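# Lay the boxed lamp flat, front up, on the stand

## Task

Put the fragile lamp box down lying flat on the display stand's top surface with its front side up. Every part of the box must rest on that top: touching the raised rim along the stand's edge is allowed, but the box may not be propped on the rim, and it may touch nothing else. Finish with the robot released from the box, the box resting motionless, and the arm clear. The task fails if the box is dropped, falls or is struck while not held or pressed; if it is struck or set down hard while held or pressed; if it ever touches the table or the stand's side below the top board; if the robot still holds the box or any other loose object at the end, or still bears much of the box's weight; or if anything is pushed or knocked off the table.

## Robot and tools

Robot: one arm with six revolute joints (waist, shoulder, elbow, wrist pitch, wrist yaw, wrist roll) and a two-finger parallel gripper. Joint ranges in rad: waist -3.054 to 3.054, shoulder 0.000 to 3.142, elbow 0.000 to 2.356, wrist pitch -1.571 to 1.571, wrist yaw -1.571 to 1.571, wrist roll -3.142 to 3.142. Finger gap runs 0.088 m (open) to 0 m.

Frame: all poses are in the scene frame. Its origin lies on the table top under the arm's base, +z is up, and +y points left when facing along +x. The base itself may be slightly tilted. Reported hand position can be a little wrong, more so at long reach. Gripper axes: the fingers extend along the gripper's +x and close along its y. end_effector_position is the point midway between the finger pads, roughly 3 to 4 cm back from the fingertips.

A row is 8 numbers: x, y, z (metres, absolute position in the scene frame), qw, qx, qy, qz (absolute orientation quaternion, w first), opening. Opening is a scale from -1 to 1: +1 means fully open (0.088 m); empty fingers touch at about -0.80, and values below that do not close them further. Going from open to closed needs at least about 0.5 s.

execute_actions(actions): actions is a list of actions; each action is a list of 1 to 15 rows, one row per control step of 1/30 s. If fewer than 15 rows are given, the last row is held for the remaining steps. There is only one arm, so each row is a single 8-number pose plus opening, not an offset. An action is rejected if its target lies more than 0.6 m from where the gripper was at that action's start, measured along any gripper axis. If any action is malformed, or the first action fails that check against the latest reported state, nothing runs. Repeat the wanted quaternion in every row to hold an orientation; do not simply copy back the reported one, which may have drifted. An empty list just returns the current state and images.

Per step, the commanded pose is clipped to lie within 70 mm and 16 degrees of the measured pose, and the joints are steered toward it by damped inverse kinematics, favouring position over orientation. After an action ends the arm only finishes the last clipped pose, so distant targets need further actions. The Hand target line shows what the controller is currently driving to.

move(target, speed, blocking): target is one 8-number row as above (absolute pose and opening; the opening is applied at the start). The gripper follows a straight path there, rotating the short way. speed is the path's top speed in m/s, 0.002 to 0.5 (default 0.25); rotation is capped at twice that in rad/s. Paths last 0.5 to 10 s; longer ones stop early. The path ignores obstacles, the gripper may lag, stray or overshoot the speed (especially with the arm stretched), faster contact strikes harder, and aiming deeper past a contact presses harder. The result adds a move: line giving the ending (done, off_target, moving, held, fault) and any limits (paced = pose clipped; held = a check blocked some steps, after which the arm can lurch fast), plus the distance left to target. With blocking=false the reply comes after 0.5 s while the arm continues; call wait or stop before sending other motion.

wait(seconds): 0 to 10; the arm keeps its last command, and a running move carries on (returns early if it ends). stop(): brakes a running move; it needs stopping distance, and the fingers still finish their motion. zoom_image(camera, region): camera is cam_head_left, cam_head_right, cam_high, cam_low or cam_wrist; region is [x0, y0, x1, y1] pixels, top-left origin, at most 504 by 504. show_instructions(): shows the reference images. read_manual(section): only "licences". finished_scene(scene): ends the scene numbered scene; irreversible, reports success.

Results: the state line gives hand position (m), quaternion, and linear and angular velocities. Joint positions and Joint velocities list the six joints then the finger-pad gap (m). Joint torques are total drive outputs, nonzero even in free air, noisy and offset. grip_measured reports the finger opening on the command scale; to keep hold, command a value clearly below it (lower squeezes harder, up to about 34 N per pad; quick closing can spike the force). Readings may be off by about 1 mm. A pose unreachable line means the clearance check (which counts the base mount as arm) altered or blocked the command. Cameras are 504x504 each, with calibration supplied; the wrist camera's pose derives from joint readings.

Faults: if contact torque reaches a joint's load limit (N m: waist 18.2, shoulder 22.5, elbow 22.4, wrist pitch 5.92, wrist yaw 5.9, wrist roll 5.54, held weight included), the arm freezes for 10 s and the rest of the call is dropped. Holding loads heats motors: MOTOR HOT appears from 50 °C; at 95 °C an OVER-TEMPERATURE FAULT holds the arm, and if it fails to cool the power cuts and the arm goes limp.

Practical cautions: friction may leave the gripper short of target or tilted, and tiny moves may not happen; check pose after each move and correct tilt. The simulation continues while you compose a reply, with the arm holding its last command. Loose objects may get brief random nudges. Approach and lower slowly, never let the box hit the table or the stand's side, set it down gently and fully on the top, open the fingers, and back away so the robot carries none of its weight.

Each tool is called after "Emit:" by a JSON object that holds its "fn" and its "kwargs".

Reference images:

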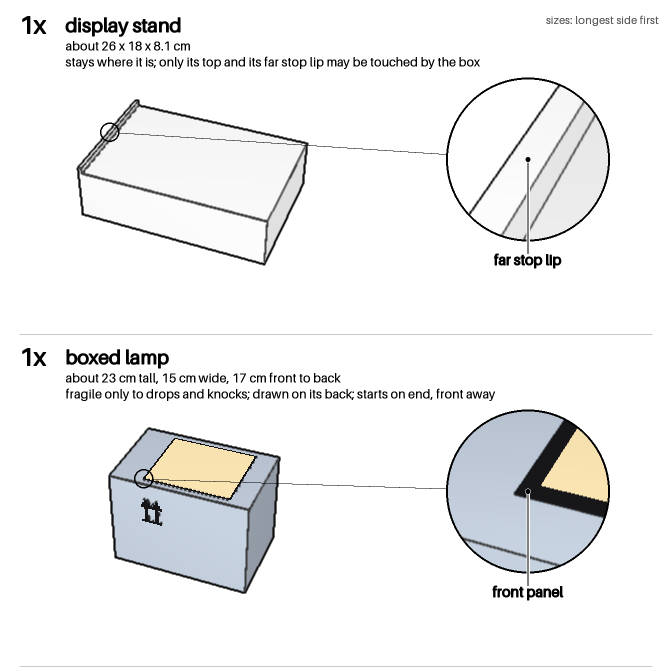

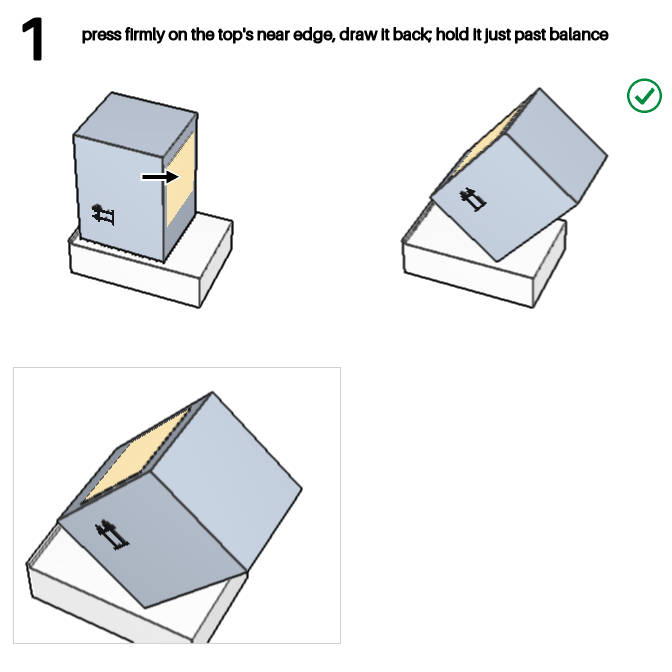

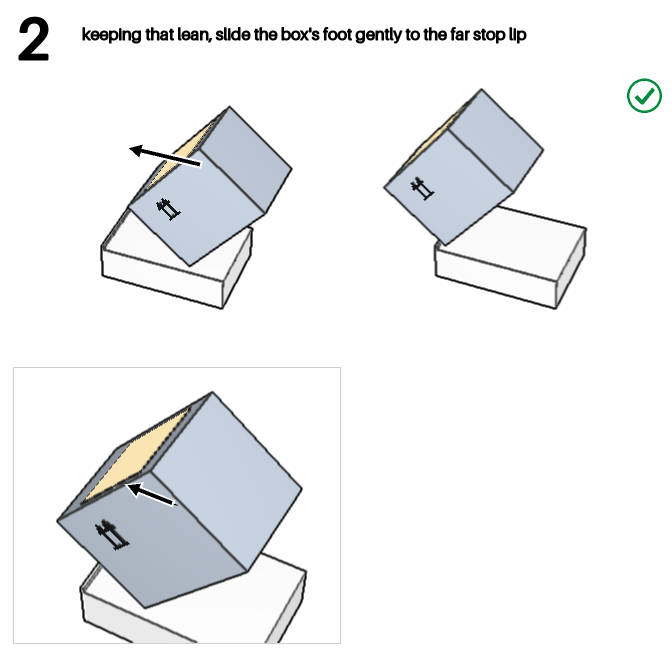

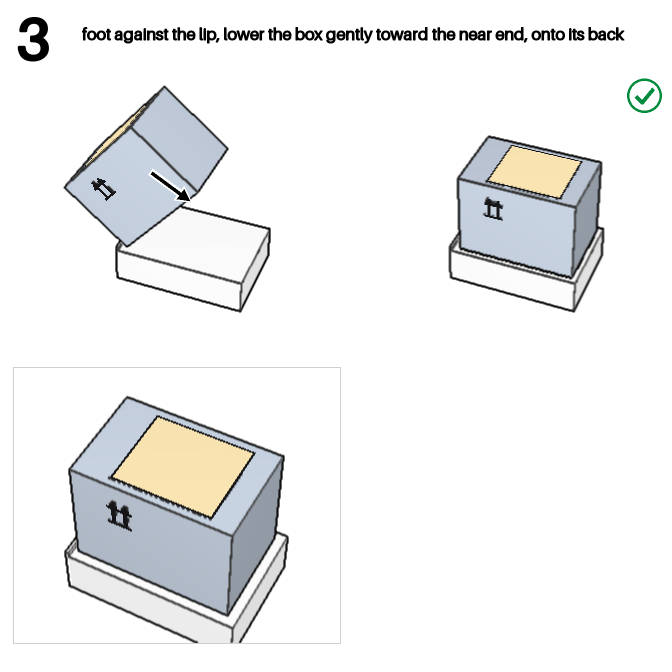

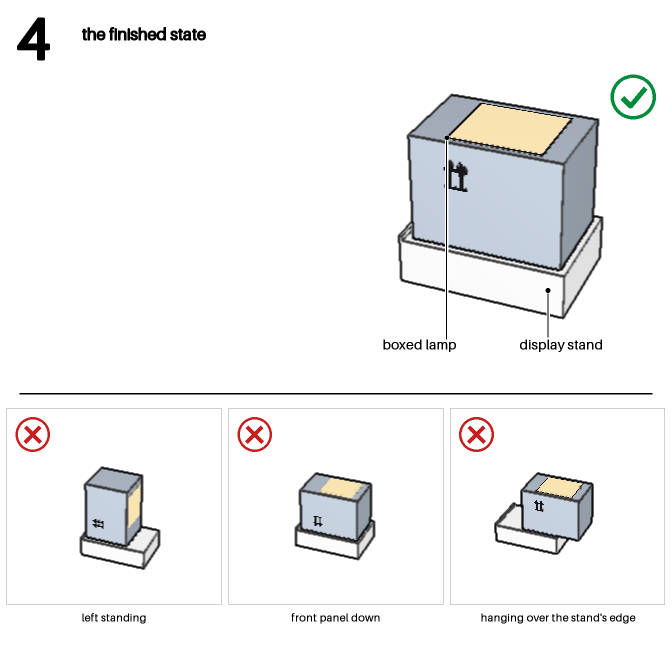

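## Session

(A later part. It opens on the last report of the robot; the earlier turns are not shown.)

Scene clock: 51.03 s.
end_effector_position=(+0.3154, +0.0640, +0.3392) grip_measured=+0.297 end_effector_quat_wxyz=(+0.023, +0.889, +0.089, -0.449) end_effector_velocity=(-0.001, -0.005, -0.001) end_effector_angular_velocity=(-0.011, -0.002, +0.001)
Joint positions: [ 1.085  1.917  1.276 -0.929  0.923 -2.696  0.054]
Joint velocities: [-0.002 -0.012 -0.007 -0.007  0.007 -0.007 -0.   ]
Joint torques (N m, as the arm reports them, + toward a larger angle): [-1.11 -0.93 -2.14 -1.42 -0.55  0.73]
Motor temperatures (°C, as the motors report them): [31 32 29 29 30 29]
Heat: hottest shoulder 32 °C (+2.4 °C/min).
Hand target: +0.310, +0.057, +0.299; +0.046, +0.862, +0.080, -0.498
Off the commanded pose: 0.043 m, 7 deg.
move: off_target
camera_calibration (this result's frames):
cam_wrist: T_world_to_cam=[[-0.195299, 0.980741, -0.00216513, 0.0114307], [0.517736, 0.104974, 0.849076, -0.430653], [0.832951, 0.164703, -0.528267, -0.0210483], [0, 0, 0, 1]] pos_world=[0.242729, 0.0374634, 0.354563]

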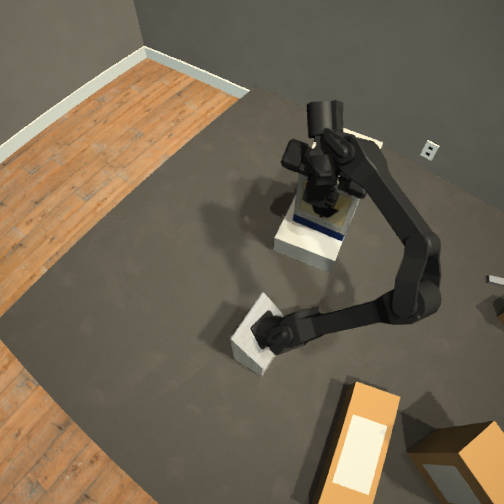

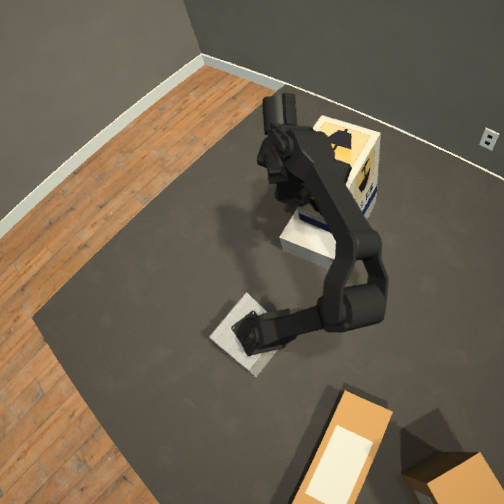

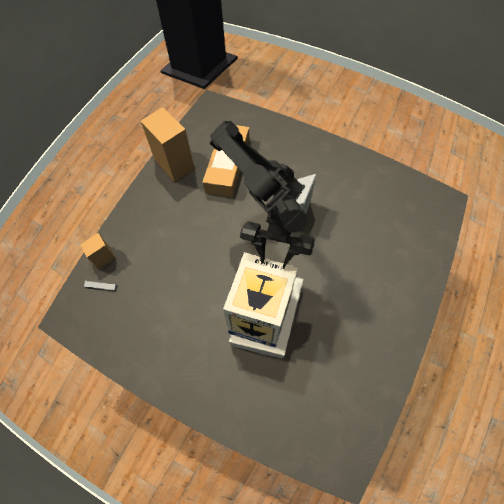

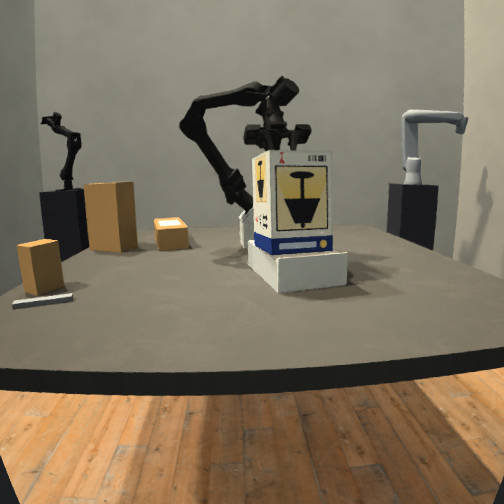

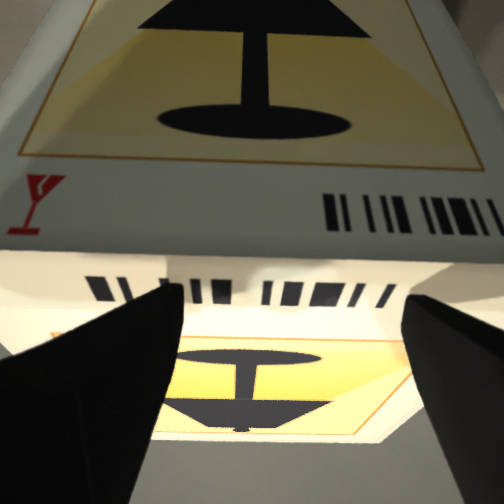

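Emit:
{"fn": "execute_actions", "kwargs": {"actions": [[[0.304,0.057,0.298,0.046,0.862,0.08,-0.498,0.3]],[[0.296,0.056,0.3,0.046,0.862,0.08,-0.498,0.3]],[[0.288,0.055,0.303,0.046,0.862,0.08,-0.498,0.3]],[[0.28,0.054,0.306,0.046,0.862,0.08,-0.498,0.3]],[[0.272,0.054,0.309,0.046,0.862,0.08,-0.498,0.3]],[[0.264,0.054,0.312,0.046,0.862,0.08,-0.498,0.3]],[[0.256,0.053,0.314,0.046,0.862,0.08,-0.498,0.3]],[[0.248,0.052,0.314,0.046,0.862,0.08,-0.498,0.3]],[[0.24,0.051,0.314,0.046,0.862,0.08,-0.498,0.3]]]}}

Scene clock: 59.70 s.
end_effector_position=(+0.2425, +0.0524, +0.3265) grip_measured=+0.300 end_effector_quat_wxyz=(+0.040, +0.872, +0.083, -0.480) end_effector_velocity=(-0.001, -0.002, -0.001) end_effector_angular_velocity=(-0.018, -0.005, +0.010)
Joint positions: [ 1.232  1.841  1.149 -1.184  0.877 -2.385  0.054]
Joint velocities: [ 0.002 -0.002 -0.007 -0.007  0.007 -0.007 -0.   ]
Joint torques (N m, as the arm reports them, + toward a larger angle): [ 1.31 -2.19  1.24  0.65 -0.38  0.33]
Motor temperatures (°C, as the motors report them): [31 31 29 29 30 29]
Heat: hottest waist 31 °C (+1.0 °C/min).
Hand target: +0.240, +0.051, +0.314; +0.046, +0.862, +0.080, -0.498
Off the commanded pose: 0.013 m, 2 deg.
camera_calibration (this result's frames):
cam_wrist: T_world_to_cam=[[-0.201935, 0.978885, -0.0317366, 0.0199242], [0.573282, 0.144412, 0.806531, -0.382495], [0.794084, 0.144673, -0.590339, 0.0656508], [0, 0, 0, 1]] pos_world=[0.171169, 0.0262354, 0.347883]

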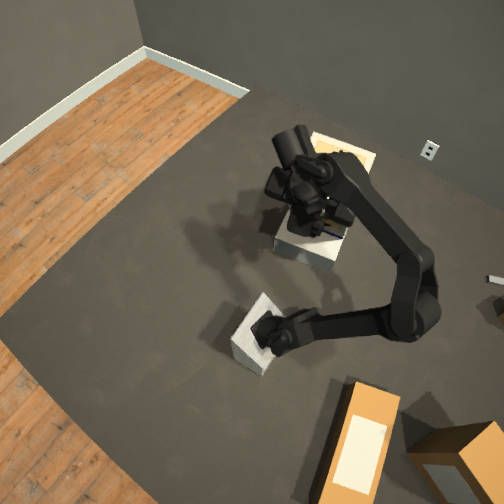

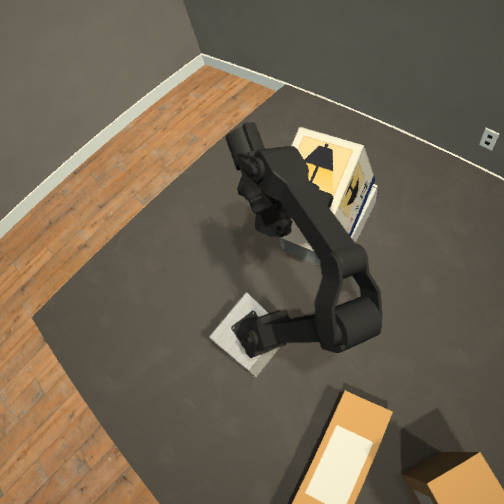

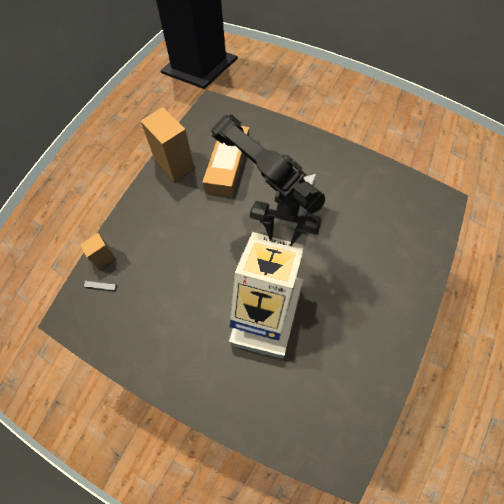

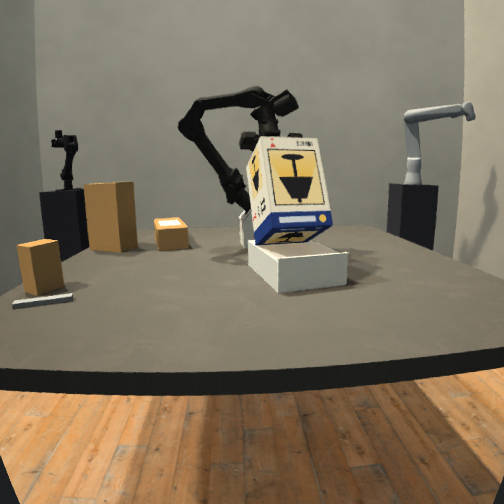

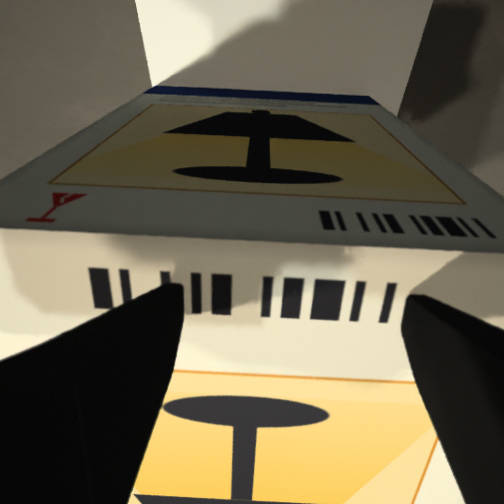

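Emit:
{"fn": "execute_actions", "kwargs": {"actions": [[[0.234,0.051,0.312,0.046,0.862,0.08,-0.498,0.3]],[[0.228,0.051,0.31,0.046,0.862,0.08,-0.498,0.3]],[[0.222,0.051,0.308,0.046,0.862,0.08,-0.498,0.3]],[[0.217,0.051,0.305,0.046,0.862,0.08,-0.498,0.3]],[[0.214,0.052,0.302,0.046,0.862,0.08,-0.498,0.3]],[[0.214,0.053,0.299,0.046,0.862,0.08,-0.498,0.3]],[[0.217,0.055,0.296,0.046,0.862,0.08,-0.498,0.3]],[[0.222,0.057,0.295,0.046,0.862,0.08,-0.498,0.3]]]}}

Scene clock: 68.77 s.
end_effector_position=(+0.2213, +0.0564, +0.2972) grip_measured=+0.300 end_effector_quat_wxyz=(+0.041, +0.863, +0.081, -0.497) end_effector_velocity=(-0.001, +0.001, -0.003) end_effector_angular_velocity=(-0.010, +0.006, +0.021)
Joint positions: [ 1.249  1.824  1.02  -1.134  0.846 -2.326  0.054]
Joint velocities: [-0.002  0.002 -0.007  0.007 -0.007 -0.022 -0.   ]
Joint torques (N m, as the arm reports them, + toward a larger angle): [ 2.24 -2.06  3.62  1.28  0.28 -0.22]
Motor temperatures (°C, as the motors report them): [30 31 29 29 30 29]
Heat: hottest shoulder 31 °C (+0.0 °C/min).
Hand target: +0.222, +0.057, +0.295; +0.046, +0.862, +0.080, -0.498
Off the commanded pose: 0.002 m, 1 deg.
camera_calibration (this result's frames):
cam_wrist: T_world_to_cam=[[-0.200626, 0.979167, -0.0313126, 0.0102896], [0.603449, 0.148696, 0.783415, -0.347347], [0.77175, 0.138278, -0.62071, 0.0789503], [0, 0, 0, 1]] pos_world=[0.150741, 0.0306568, 0.321444]

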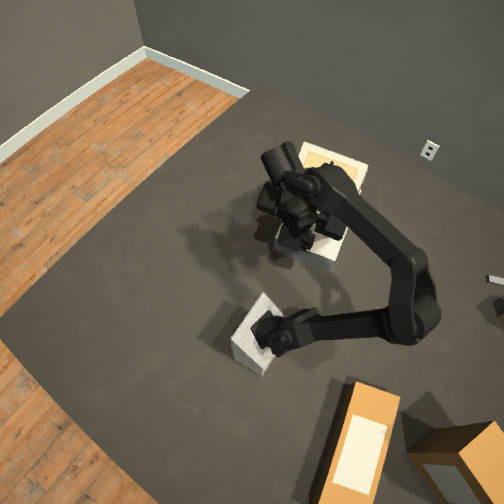

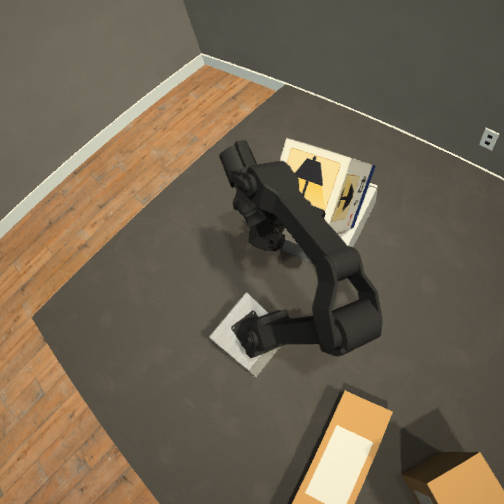

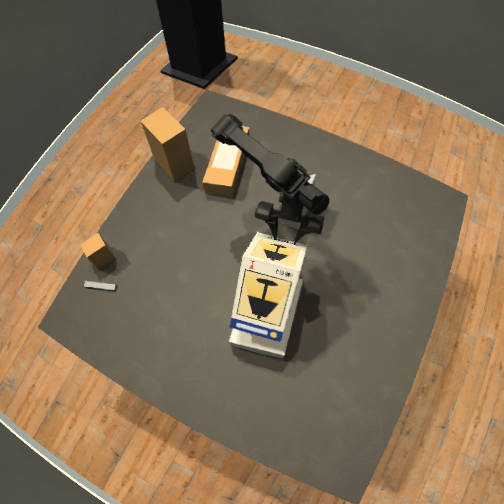

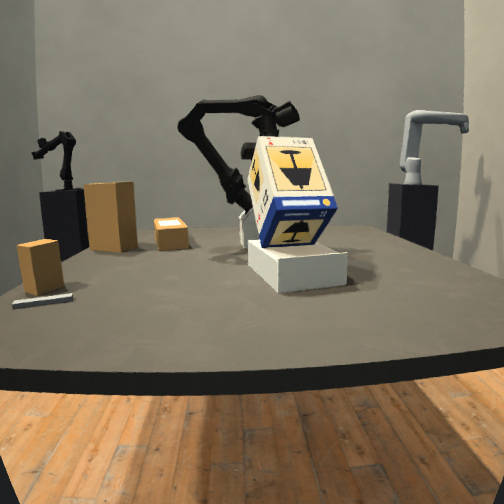

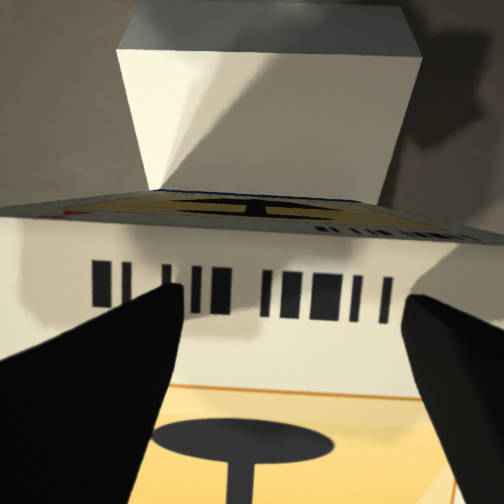

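Emit:
{"fn": "move", "kwargs": {"target": [0.28,0.071,0.296,0.059,0.86,0.102,-0.4965,0.3], "speed": 0.02}}

Scene clock: 74.30 s.
end_effector_position=(+0.2770, +0.0699, +0.2960) grip_measured=+0.300 end_effector_quat_wxyz=(+0.059, +0.860, +0.103, -0.497) end_effector_velocity=(-0.002, +0.002, -0.002) end_effector_angular_velocity=(+0.012, +0.015, +0.013)
Joint positions: [ 1.1    1.915  1.134 -0.977  0.867 -2.609  0.054]
Joint velocities: [-0.002 -0.002 -0.007  0.007 -0.022 -0.007  0.   ]
Joint torques (N m, as the arm reports them, + toward a larger angle): [ 3.03 -2.78  4.81  1.4   0.29 -0.22]
Motor temperatures (°C, as the motors report them): [31 31 29 29 30 29]
Heat: hottest waist 31 °C (-1.0 °C/min).
Hand target: +0.280, +0.071, +0.296; +0.059, +0.860, +0.102, -0.497
Off the commanded pose: 0.003 m, 0 deg.
move: done
camera_calibration (this result's frames):
cam_wrist: T_world_to_cam=[[-0.255502, 0.966036, -0.0386406, 0.0265636], [0.596017, 0.188855, 0.780447, -0.381871], [0.761238, 0.176375, -0.624026, 0.0345579], [0, 0, 0, 1]] pos_world=[0.208082, 0.0403615, 0.320622]

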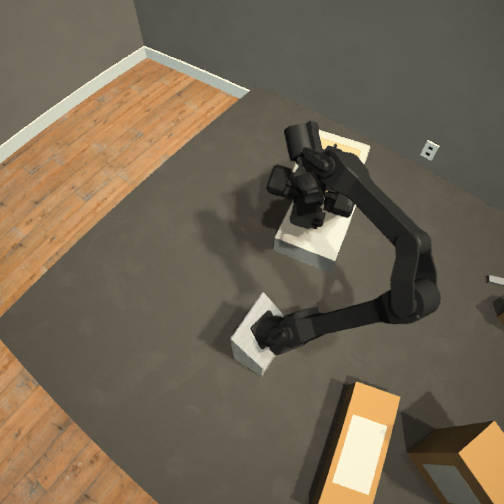

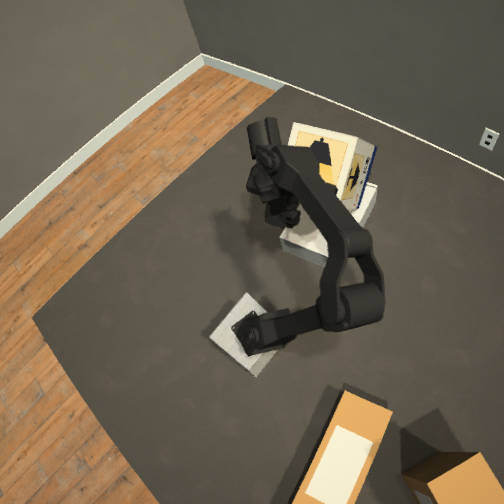

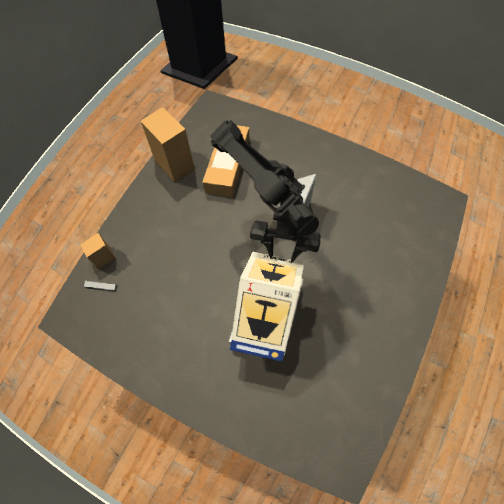

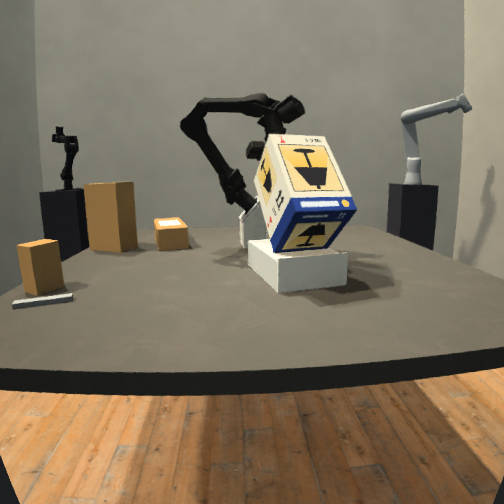

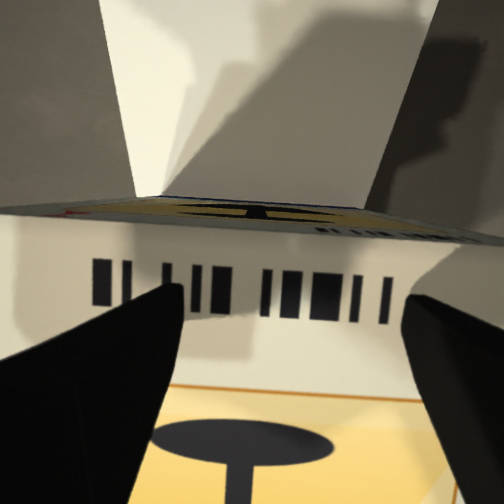

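Emit:
{"fn": "move", "kwargs": {"target": [0.36,0.082,0.299,0.052,0.861,0.0905,-0.497,0.3], "speed": 0.02}}

Emit:
{"fn": "zoom_image", "kwargs": {"camera": "cam_head_right", "region": [250,85,440,275]}}

Scene clock: 81.33 s.
end_effector_position=(+0.3563, +0.0816, +0.3023) grip_measured=+0.300 end_effector_quat_wxyz=(+0.051, +0.862, +0.093, -0.495) end_effector_velocity=(-0.000, -0.003, -0.001) end_effector_angular_velocity=(-0.007, +0.002, -0.007)
Joint positions: [ 0.959  2.087  1.389 -0.885  0.893 -2.809  0.054]
Joint velocities: [-0.002 -0.002 -0.002 -0.007  0.007  0.007 -0.   ]
Joint torques (N m, as the arm reports them, + toward a larger angle): [ 4.01 -3.89  4.46  1.36  0.21 -0.22]
Motor temperatures (°C, as the motors report them): [31 31 30 29 30 29]
Heat: hottest waist 31 °C (-2.0 °C/min).
Hand target: +0.360, +0.082, +0.299; +0.052, +0.861, +0.090, -0.497
Off the commanded pose: 0.005 m, 0 deg.
move: done
camera_calibration (this result's frames):
cam_wrist: T_world_to_cam=[[-0.23063, 0.972389, -0.0356393, 0.0254955], [0.595732, 0.170065, 0.784972, -0.436002], [0.769359, 0.159807, -0.618505, -0.0271599], [0, 0, 0, 1]] pos_world=[0.286516, 0.0536976, 0.32636]

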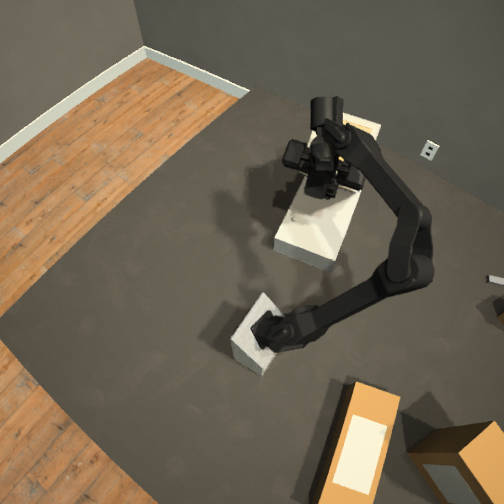

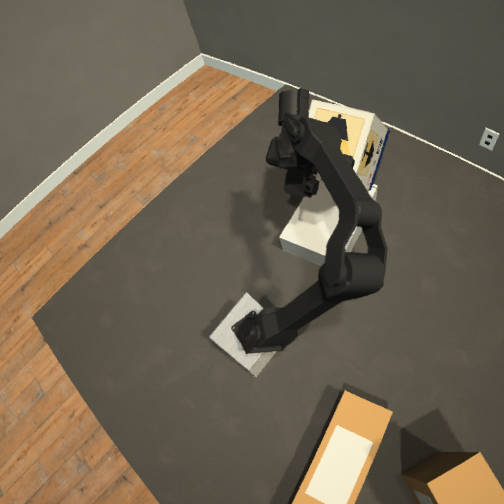

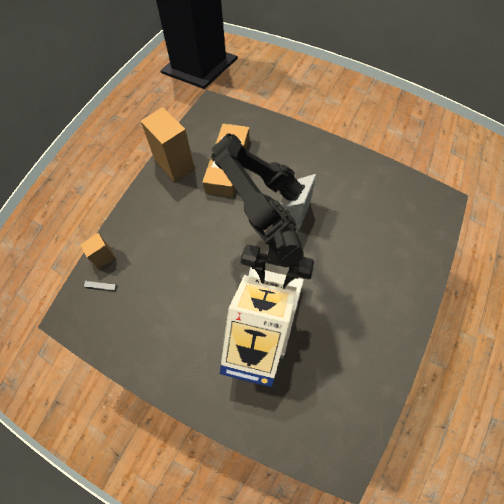

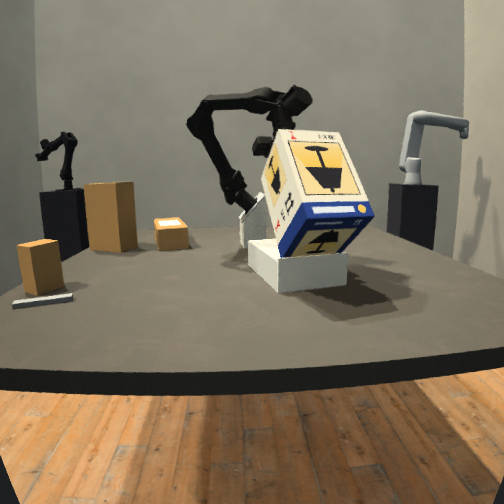

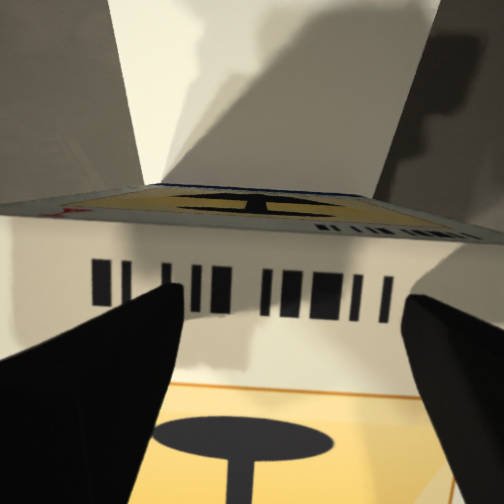

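Region (250, 85, 440, 275) of cam_head_right's 504x504 image, scaled by 2.653, with more detail than that image has.

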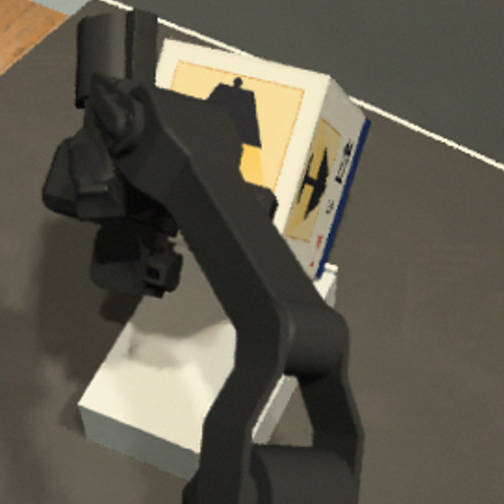

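Emit:
{"fn": "execute_actions", "kwargs": {"actions": [[[0.36,0.082,0.295,0.052,0.861,0.0905,-0.497,0.3]],[[0.36,0.082,0.291,0.052,0.861,0.0905,-0.497,0.3]],[[0.359,0.082,0.286,0.052,0.861,0.0905,-0.497,0.3]],[[0.357,0.081,0.281,0.052,0.861,0.0905,-0.497,0.3]],[[0.353,0.08,0.275,0.052,0.861,0.0905,-0.497,0.3]],[[0.348,0.079,0.268,0.052,0.861,0.0905,-0.497,0.3]]]}}

Scene clock: 87.13 s.
end_effector_position=(+0.3450, +0.0822, +0.2905) grip_measured=+0.301 end_effector_quat_wxyz=(+0.048, +0.874, +0.094, -0.474) end_effector_velocity=(-0.001, -0.002, -0.000) end_effector_angular_velocity=(-0.008, +0.004, +0.022)
Joint positions: [ 0.966  2.024  1.241 -0.735  0.908 -2.855  0.054]
Joint velocities: [-0.002 -0.007 -0.002 -0.007 -0.007 -0.022  0.   ]
Joint torques (N m, as the arm reports them, + toward a larger angle): [ 0.89 -2.36  1.77  2.04 -0.33 -0.28]
Motor temperatures (°C, as the motors report them): [31 31 30 30 30 29]
Heat: hottest waist 31 °C (-2.0 °C/min).
Hand target: +0.347, +0.079, +0.268; +0.052, +0.861, +0.091, -0.498
Off the commanded pose: 0.023 m, 3 deg.
camera_calibration (this result's frames):
cam_wrist: T_world_to_cam=[[-0.228135, 0.972961, -0.0360801, 0.0210816], [0.557869, 0.160998, 0.814163, -0.414784], [0.797958, 0.165611, -0.579514, -0.04756], [0, 0, 0, 1]] pos_world=[0.274155, 0.054144, 0.310901]

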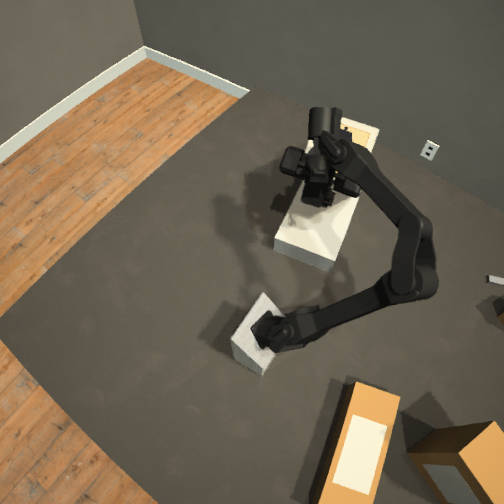

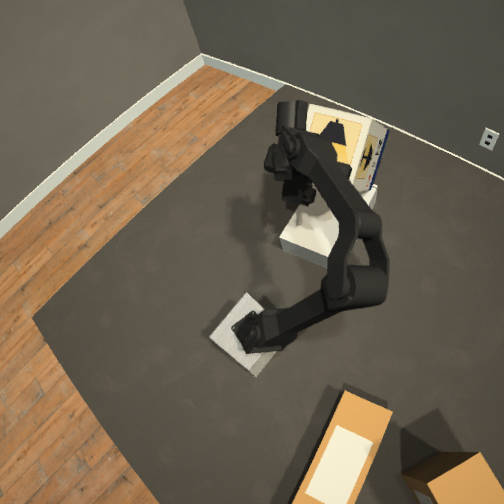

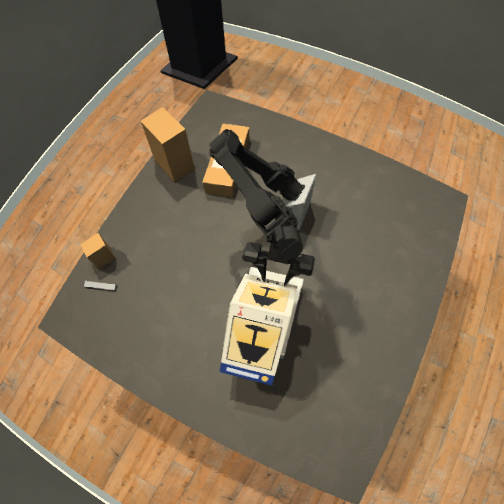

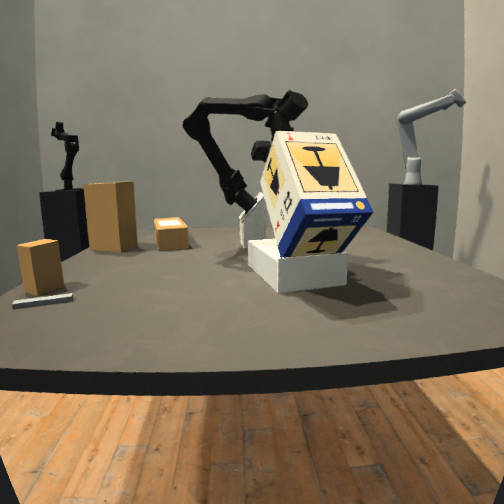

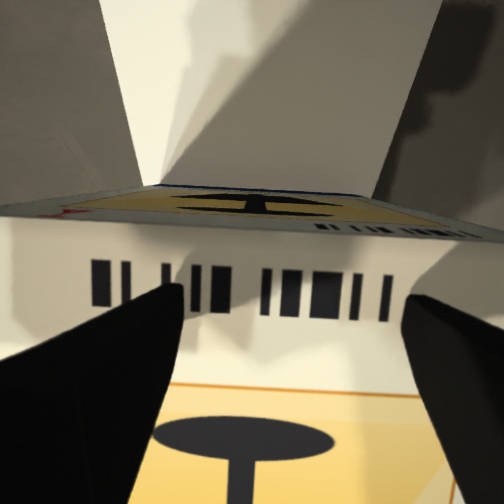

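Emit:
{"fn": "execute_actions", "kwargs": {"actions": [[[0.341,0.078,0.263,0.052,0.861,0.0905,-0.497,0.3]],[[0.334,0.077,0.258,0.052,0.861,0.0905,-0.497,0.3]],[[0.327,0.076,0.252,0.052,0.861,0.0905,-0.497,0.3]],[[0.321,0.075,0.245,0.052,0.861,0.0905,-0.497,0.3]],[[0.315,0.074,0.237,0.052,0.861,0.0905,-0.497,0.3]],[[0.309,0.073,0.229,0.052,0.861,0.0905,-0.497,0.3]],[[0.304,0.072,0.221,0.052,0.861,0.0905,-0.497,0.3]],[[0.299,0.071,0.212,0.052,0.861,0.0905,-0.497,0.3]]]}}

Scene clock: 94.20 s.
end_effector_position=(+0.2875, +0.0712, +0.2067) grip_measured=+0.300 end_effector_quat_wxyz=(+0.067, +0.855, +0.096, -0.505) end_effector_velocity=(-0.000, -0.000, -0.000) end_effector_angular_velocity=(+0.007, +0.007, -0.003)
Joint positions: [ 0.914  1.924  0.84  -0.49   0.893 -2.874  0.054]
Joint velocities: [-0.002 -0.002  0.002 -0.007 -0.007  0.007 -0.   ]
Joint torques (N m, as the arm reports them, + toward a larger angle): [ 2.62 -4.69  5.78  3.65  0.18 -0.71]
Motor temperatures (°C, as the motors report them): [31 30 30 31 30 29]
Heat: hottest waist 31 °C (-1.0 °C/min).
Hand target: +0.299, +0.071, +0.212; +0.052, +0.861, +0.090, -0.497
Off the commanded pose: 0.013 m, 2 deg.
camera_calibration (this result's frames):
cam_wrist: T_world_to_cam=[[-0.25287, 0.965792, -0.0574718, 0.027658], [0.609081, 0.205065, 0.766139, -0.320651], [0.751716, 0.158729, -0.6401, -0.022046], [0, 0, 0, 1]] pos_world=[0.218869, 0.0425416, 0.233141]

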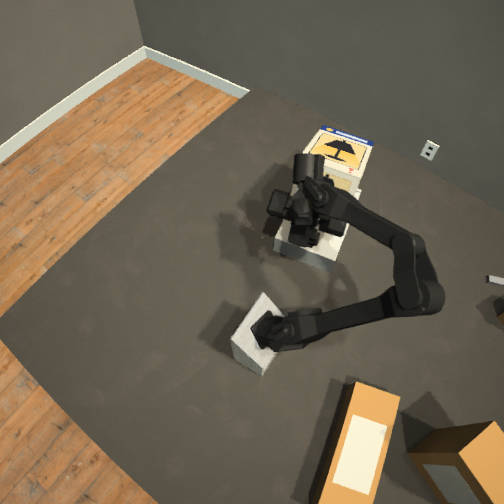

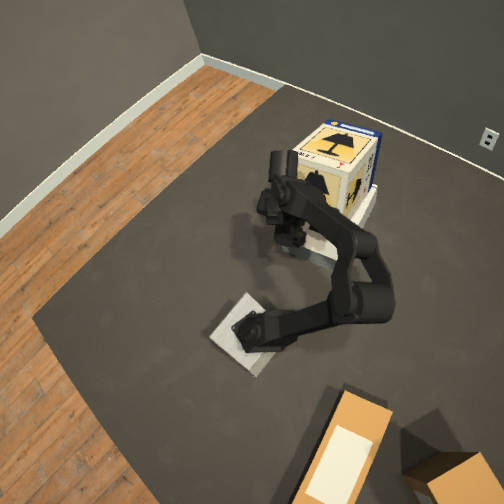

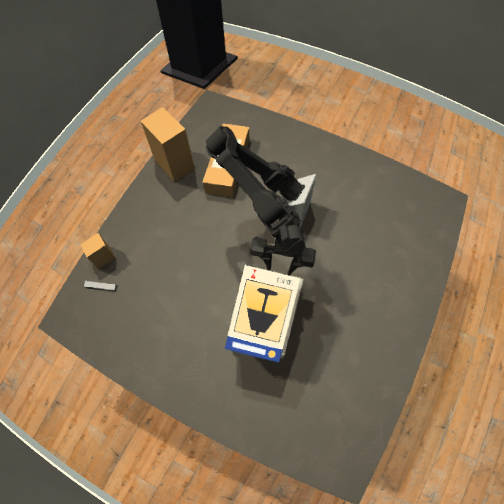

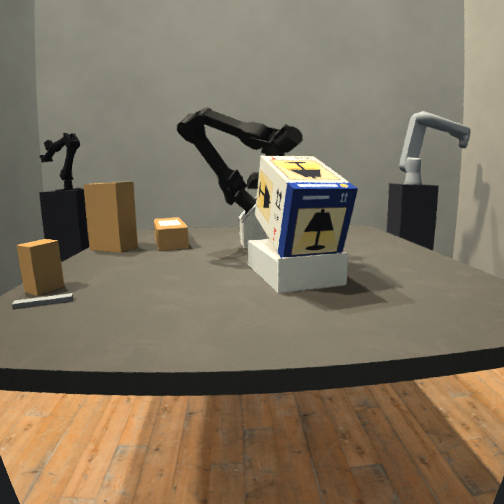

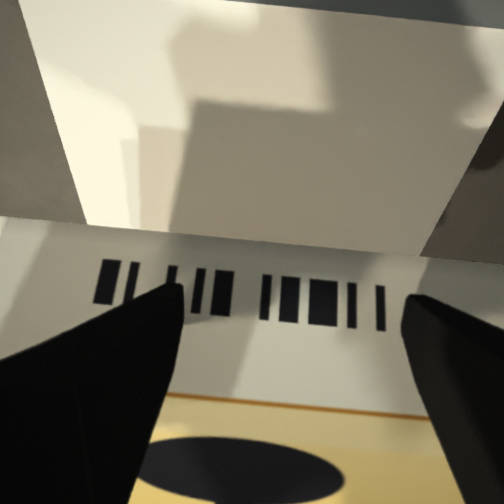

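Emit:
{"fn": "execute_actions", "kwargs": {"actions": [[[0.296,0.07,0.206,0.05,0.865,0.088,-0.491,0.3]],[[0.293,0.069,0.2,0.048,0.869,0.086,-0.485,0.3]],[[0.29,0.068,0.193,0.046,0.873,0.084,-0.479,0.3]],[[0.288,0.067,0.186,0.044,0.877,0.082,-0.472,0.3]],[[0.286,0.067,0.179,0.043,0.879,0.082,-0.467,0.3]],[[0.284,0.066,0.172,0.043,0.879,0.082,-0.467,0.3]],[[0.283,0.066,0.165,0.043,0.879,0.082,-0.467,0.3]]]}}

Scene clock: 100.90 s.
end_effector_position=(+0.2736, +0.0657, +0.1577) grip_measured=+0.298 end_effector_quat_wxyz=(+0.052, +0.872, +0.088, -0.478) end_effector_velocity=(-0.002, +0.002, -0.001) end_effector_angular_velocity=(-0.007, -0.001, +0.026)
Joint positions: [ 0.826  1.899  0.563 -0.026  0.901 -3.065  0.054]
Joint velocities: [ 0.002  0.002 -0.007  0.007 -0.007 -0.022  0.   ]
Joint torques (N m, as the arm reports them, + toward a larger angle): [ 3.33 -4.65  4.8   2.79  0.21 -0.48]
Motor temperatures (°C, as the motors report them): [31 31 30 33 30 29]
Heat: hottest wrist pitch 33 °C (+1.0 °C/min).
Hand target: +0.283, +0.066, +0.165; +0.043, +0.879, +0.082, -0.467
Off the commanded pose: 0.012 m, 2 deg.
camera_calibration (this result's frames):
cam_wrist: T_world_to_cam=[[-0.221874, 0.973901, -0.0478332, 0.0161072], [0.565501, 0.168485, 0.807355, -0.265676], [0.794343, 0.152081, -0.588125, -0.0615483], [0, 0, 0, 1]] pos_world=[0.202704, 0.038436, 0.179067]

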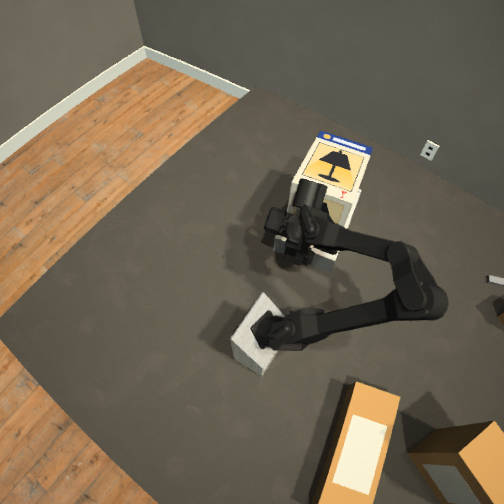

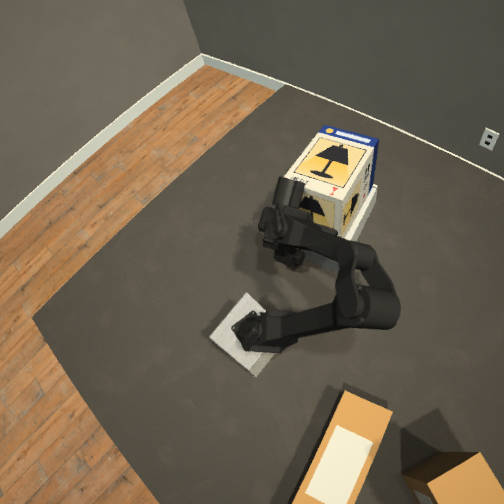

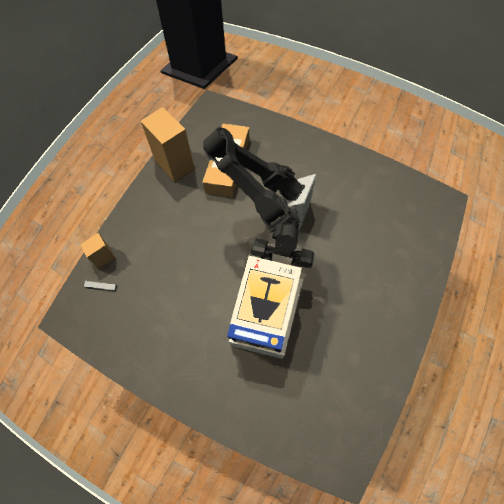

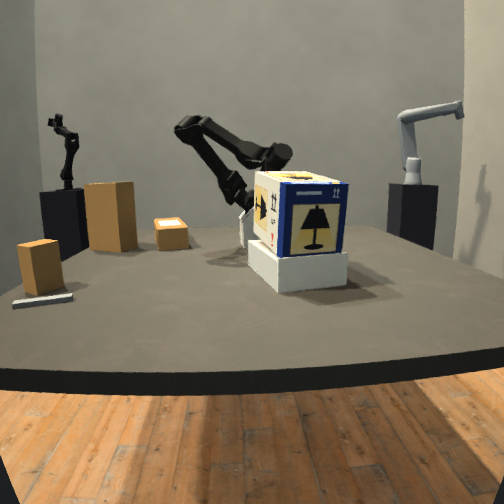

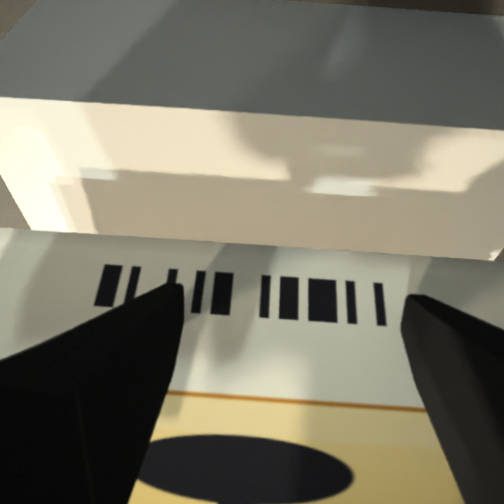

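Emit:
{"fn": "execute_actions", "kwargs": {"actions": [[[0.284,0.066,0.16,0.043,0.879,0.082,-0.467,0.3]],[[0.284,0.066,0.156,0.043,0.879,0.082,-0.467,0.3]],[[0.284,0.066,0.152,0.043,0.877,0.082,-0.472,0.3]],[[0.284,0.066,0.149,0.044,0.875,0.082,-0.475,0.3]],[[0.284,0.066,0.146,0.044,0.873,0.082,-0.479,0.3]],[[0.284,0.066,0.143,0.044,0.873,0.082,-0.479,0.3]],[[0.284,0.066,0.14,0.044,0.873,0.082,-0.479,0.3]],[[0.284,0.066,0.137,0.044,0.873,0.082,-0.479,0.3]],[[0.284,0.066,0.134,0.044,0.873,0.082,-0.479,0.3]],[[0.284,0.066,0.131,0.044,0.873,0.082,-0.479,0.3]]]}}

Scene clock: 109.67 s.
end_effector_position=(+0.2717, +0.0659, +0.1289) grip_measured=+0.299 end_effector_quat_wxyz=(+0.054, +0.864, +0.080, -0.495) end_effector_velocity=(+0.001, -0.001, +0.002) end_effector_angular_velocity=(-0.003, -0.011, -0.004)
Joint positions: [ 0.754  1.977  0.522  0.119  0.895 -3.122  0.054]
Joint velocities: [ 0.002 -0.007 -0.002  0.007  0.007 -0.007  0.   ]
Joint torques (N m, as the arm reports them, + toward a larger angle): [ 2.27 -3.1   5.19  3.26  0.   -0.41]
Motor temperatures (°C, as the motors report them): [31 31 31 34 30 29]
Heat: hottest wrist pitch 34 °C (+2.0 °C/min).
Hand target: +0.283, +0.066, +0.132; +0.040, +0.868, +0.071, -0.490
Off the commanded pose: 0.012 m, 2 deg.
joint sent to its limit — the command would take joint 6 (wrist roll) past its lower limit, so that joint was sent only as far as its limit.
camera_calibration (this result's frames):
cam_wrist: T_world_to_cam=[[-0.212265, 0.975717, -0.0540288, 0.0121717], [0.59576, 0.173036, 0.784301, -0.246973], [0.774605, 0.134292, -0.618023, -0.0666338], [0, 0, 0, 1]] pos_world=[0.201335, 0.0398075, 0.153178]

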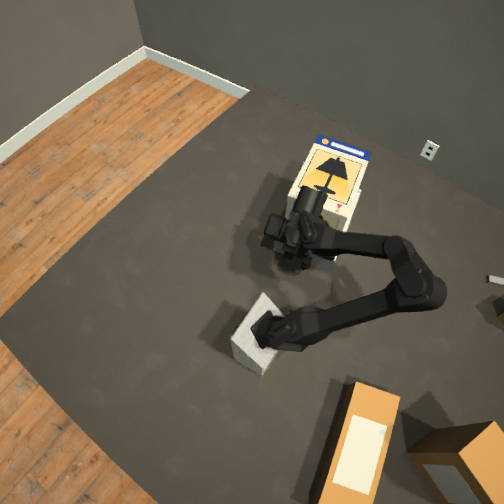

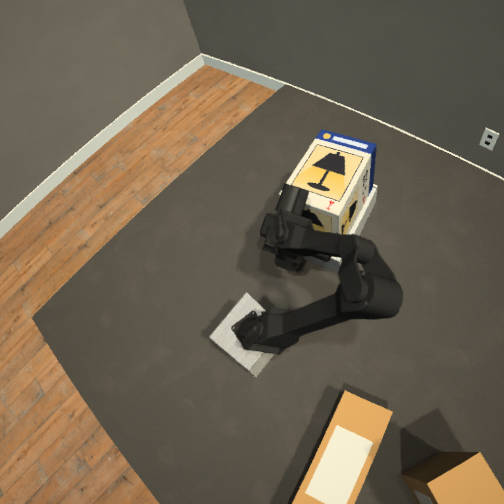

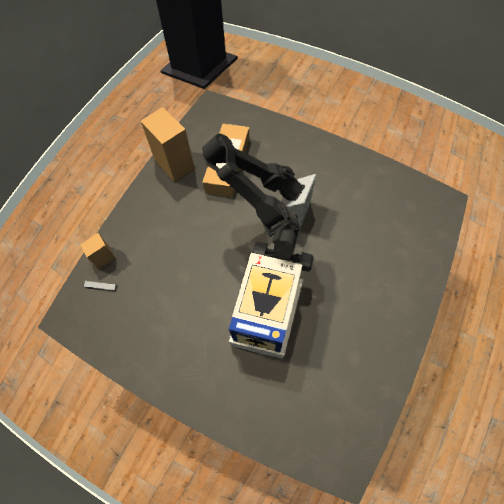

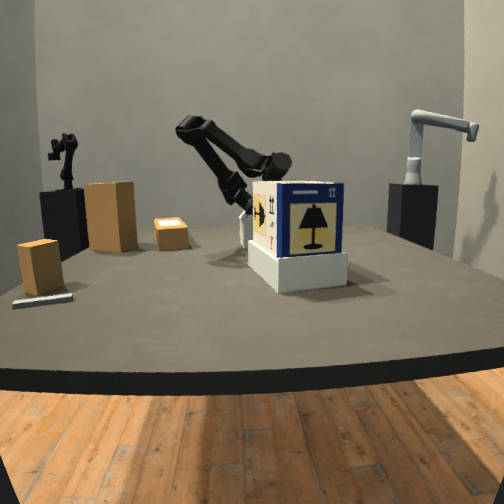

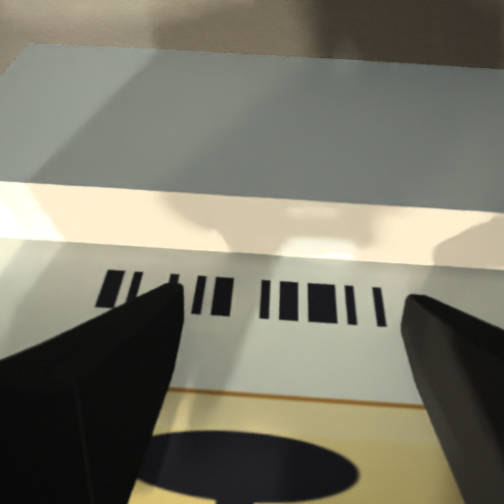

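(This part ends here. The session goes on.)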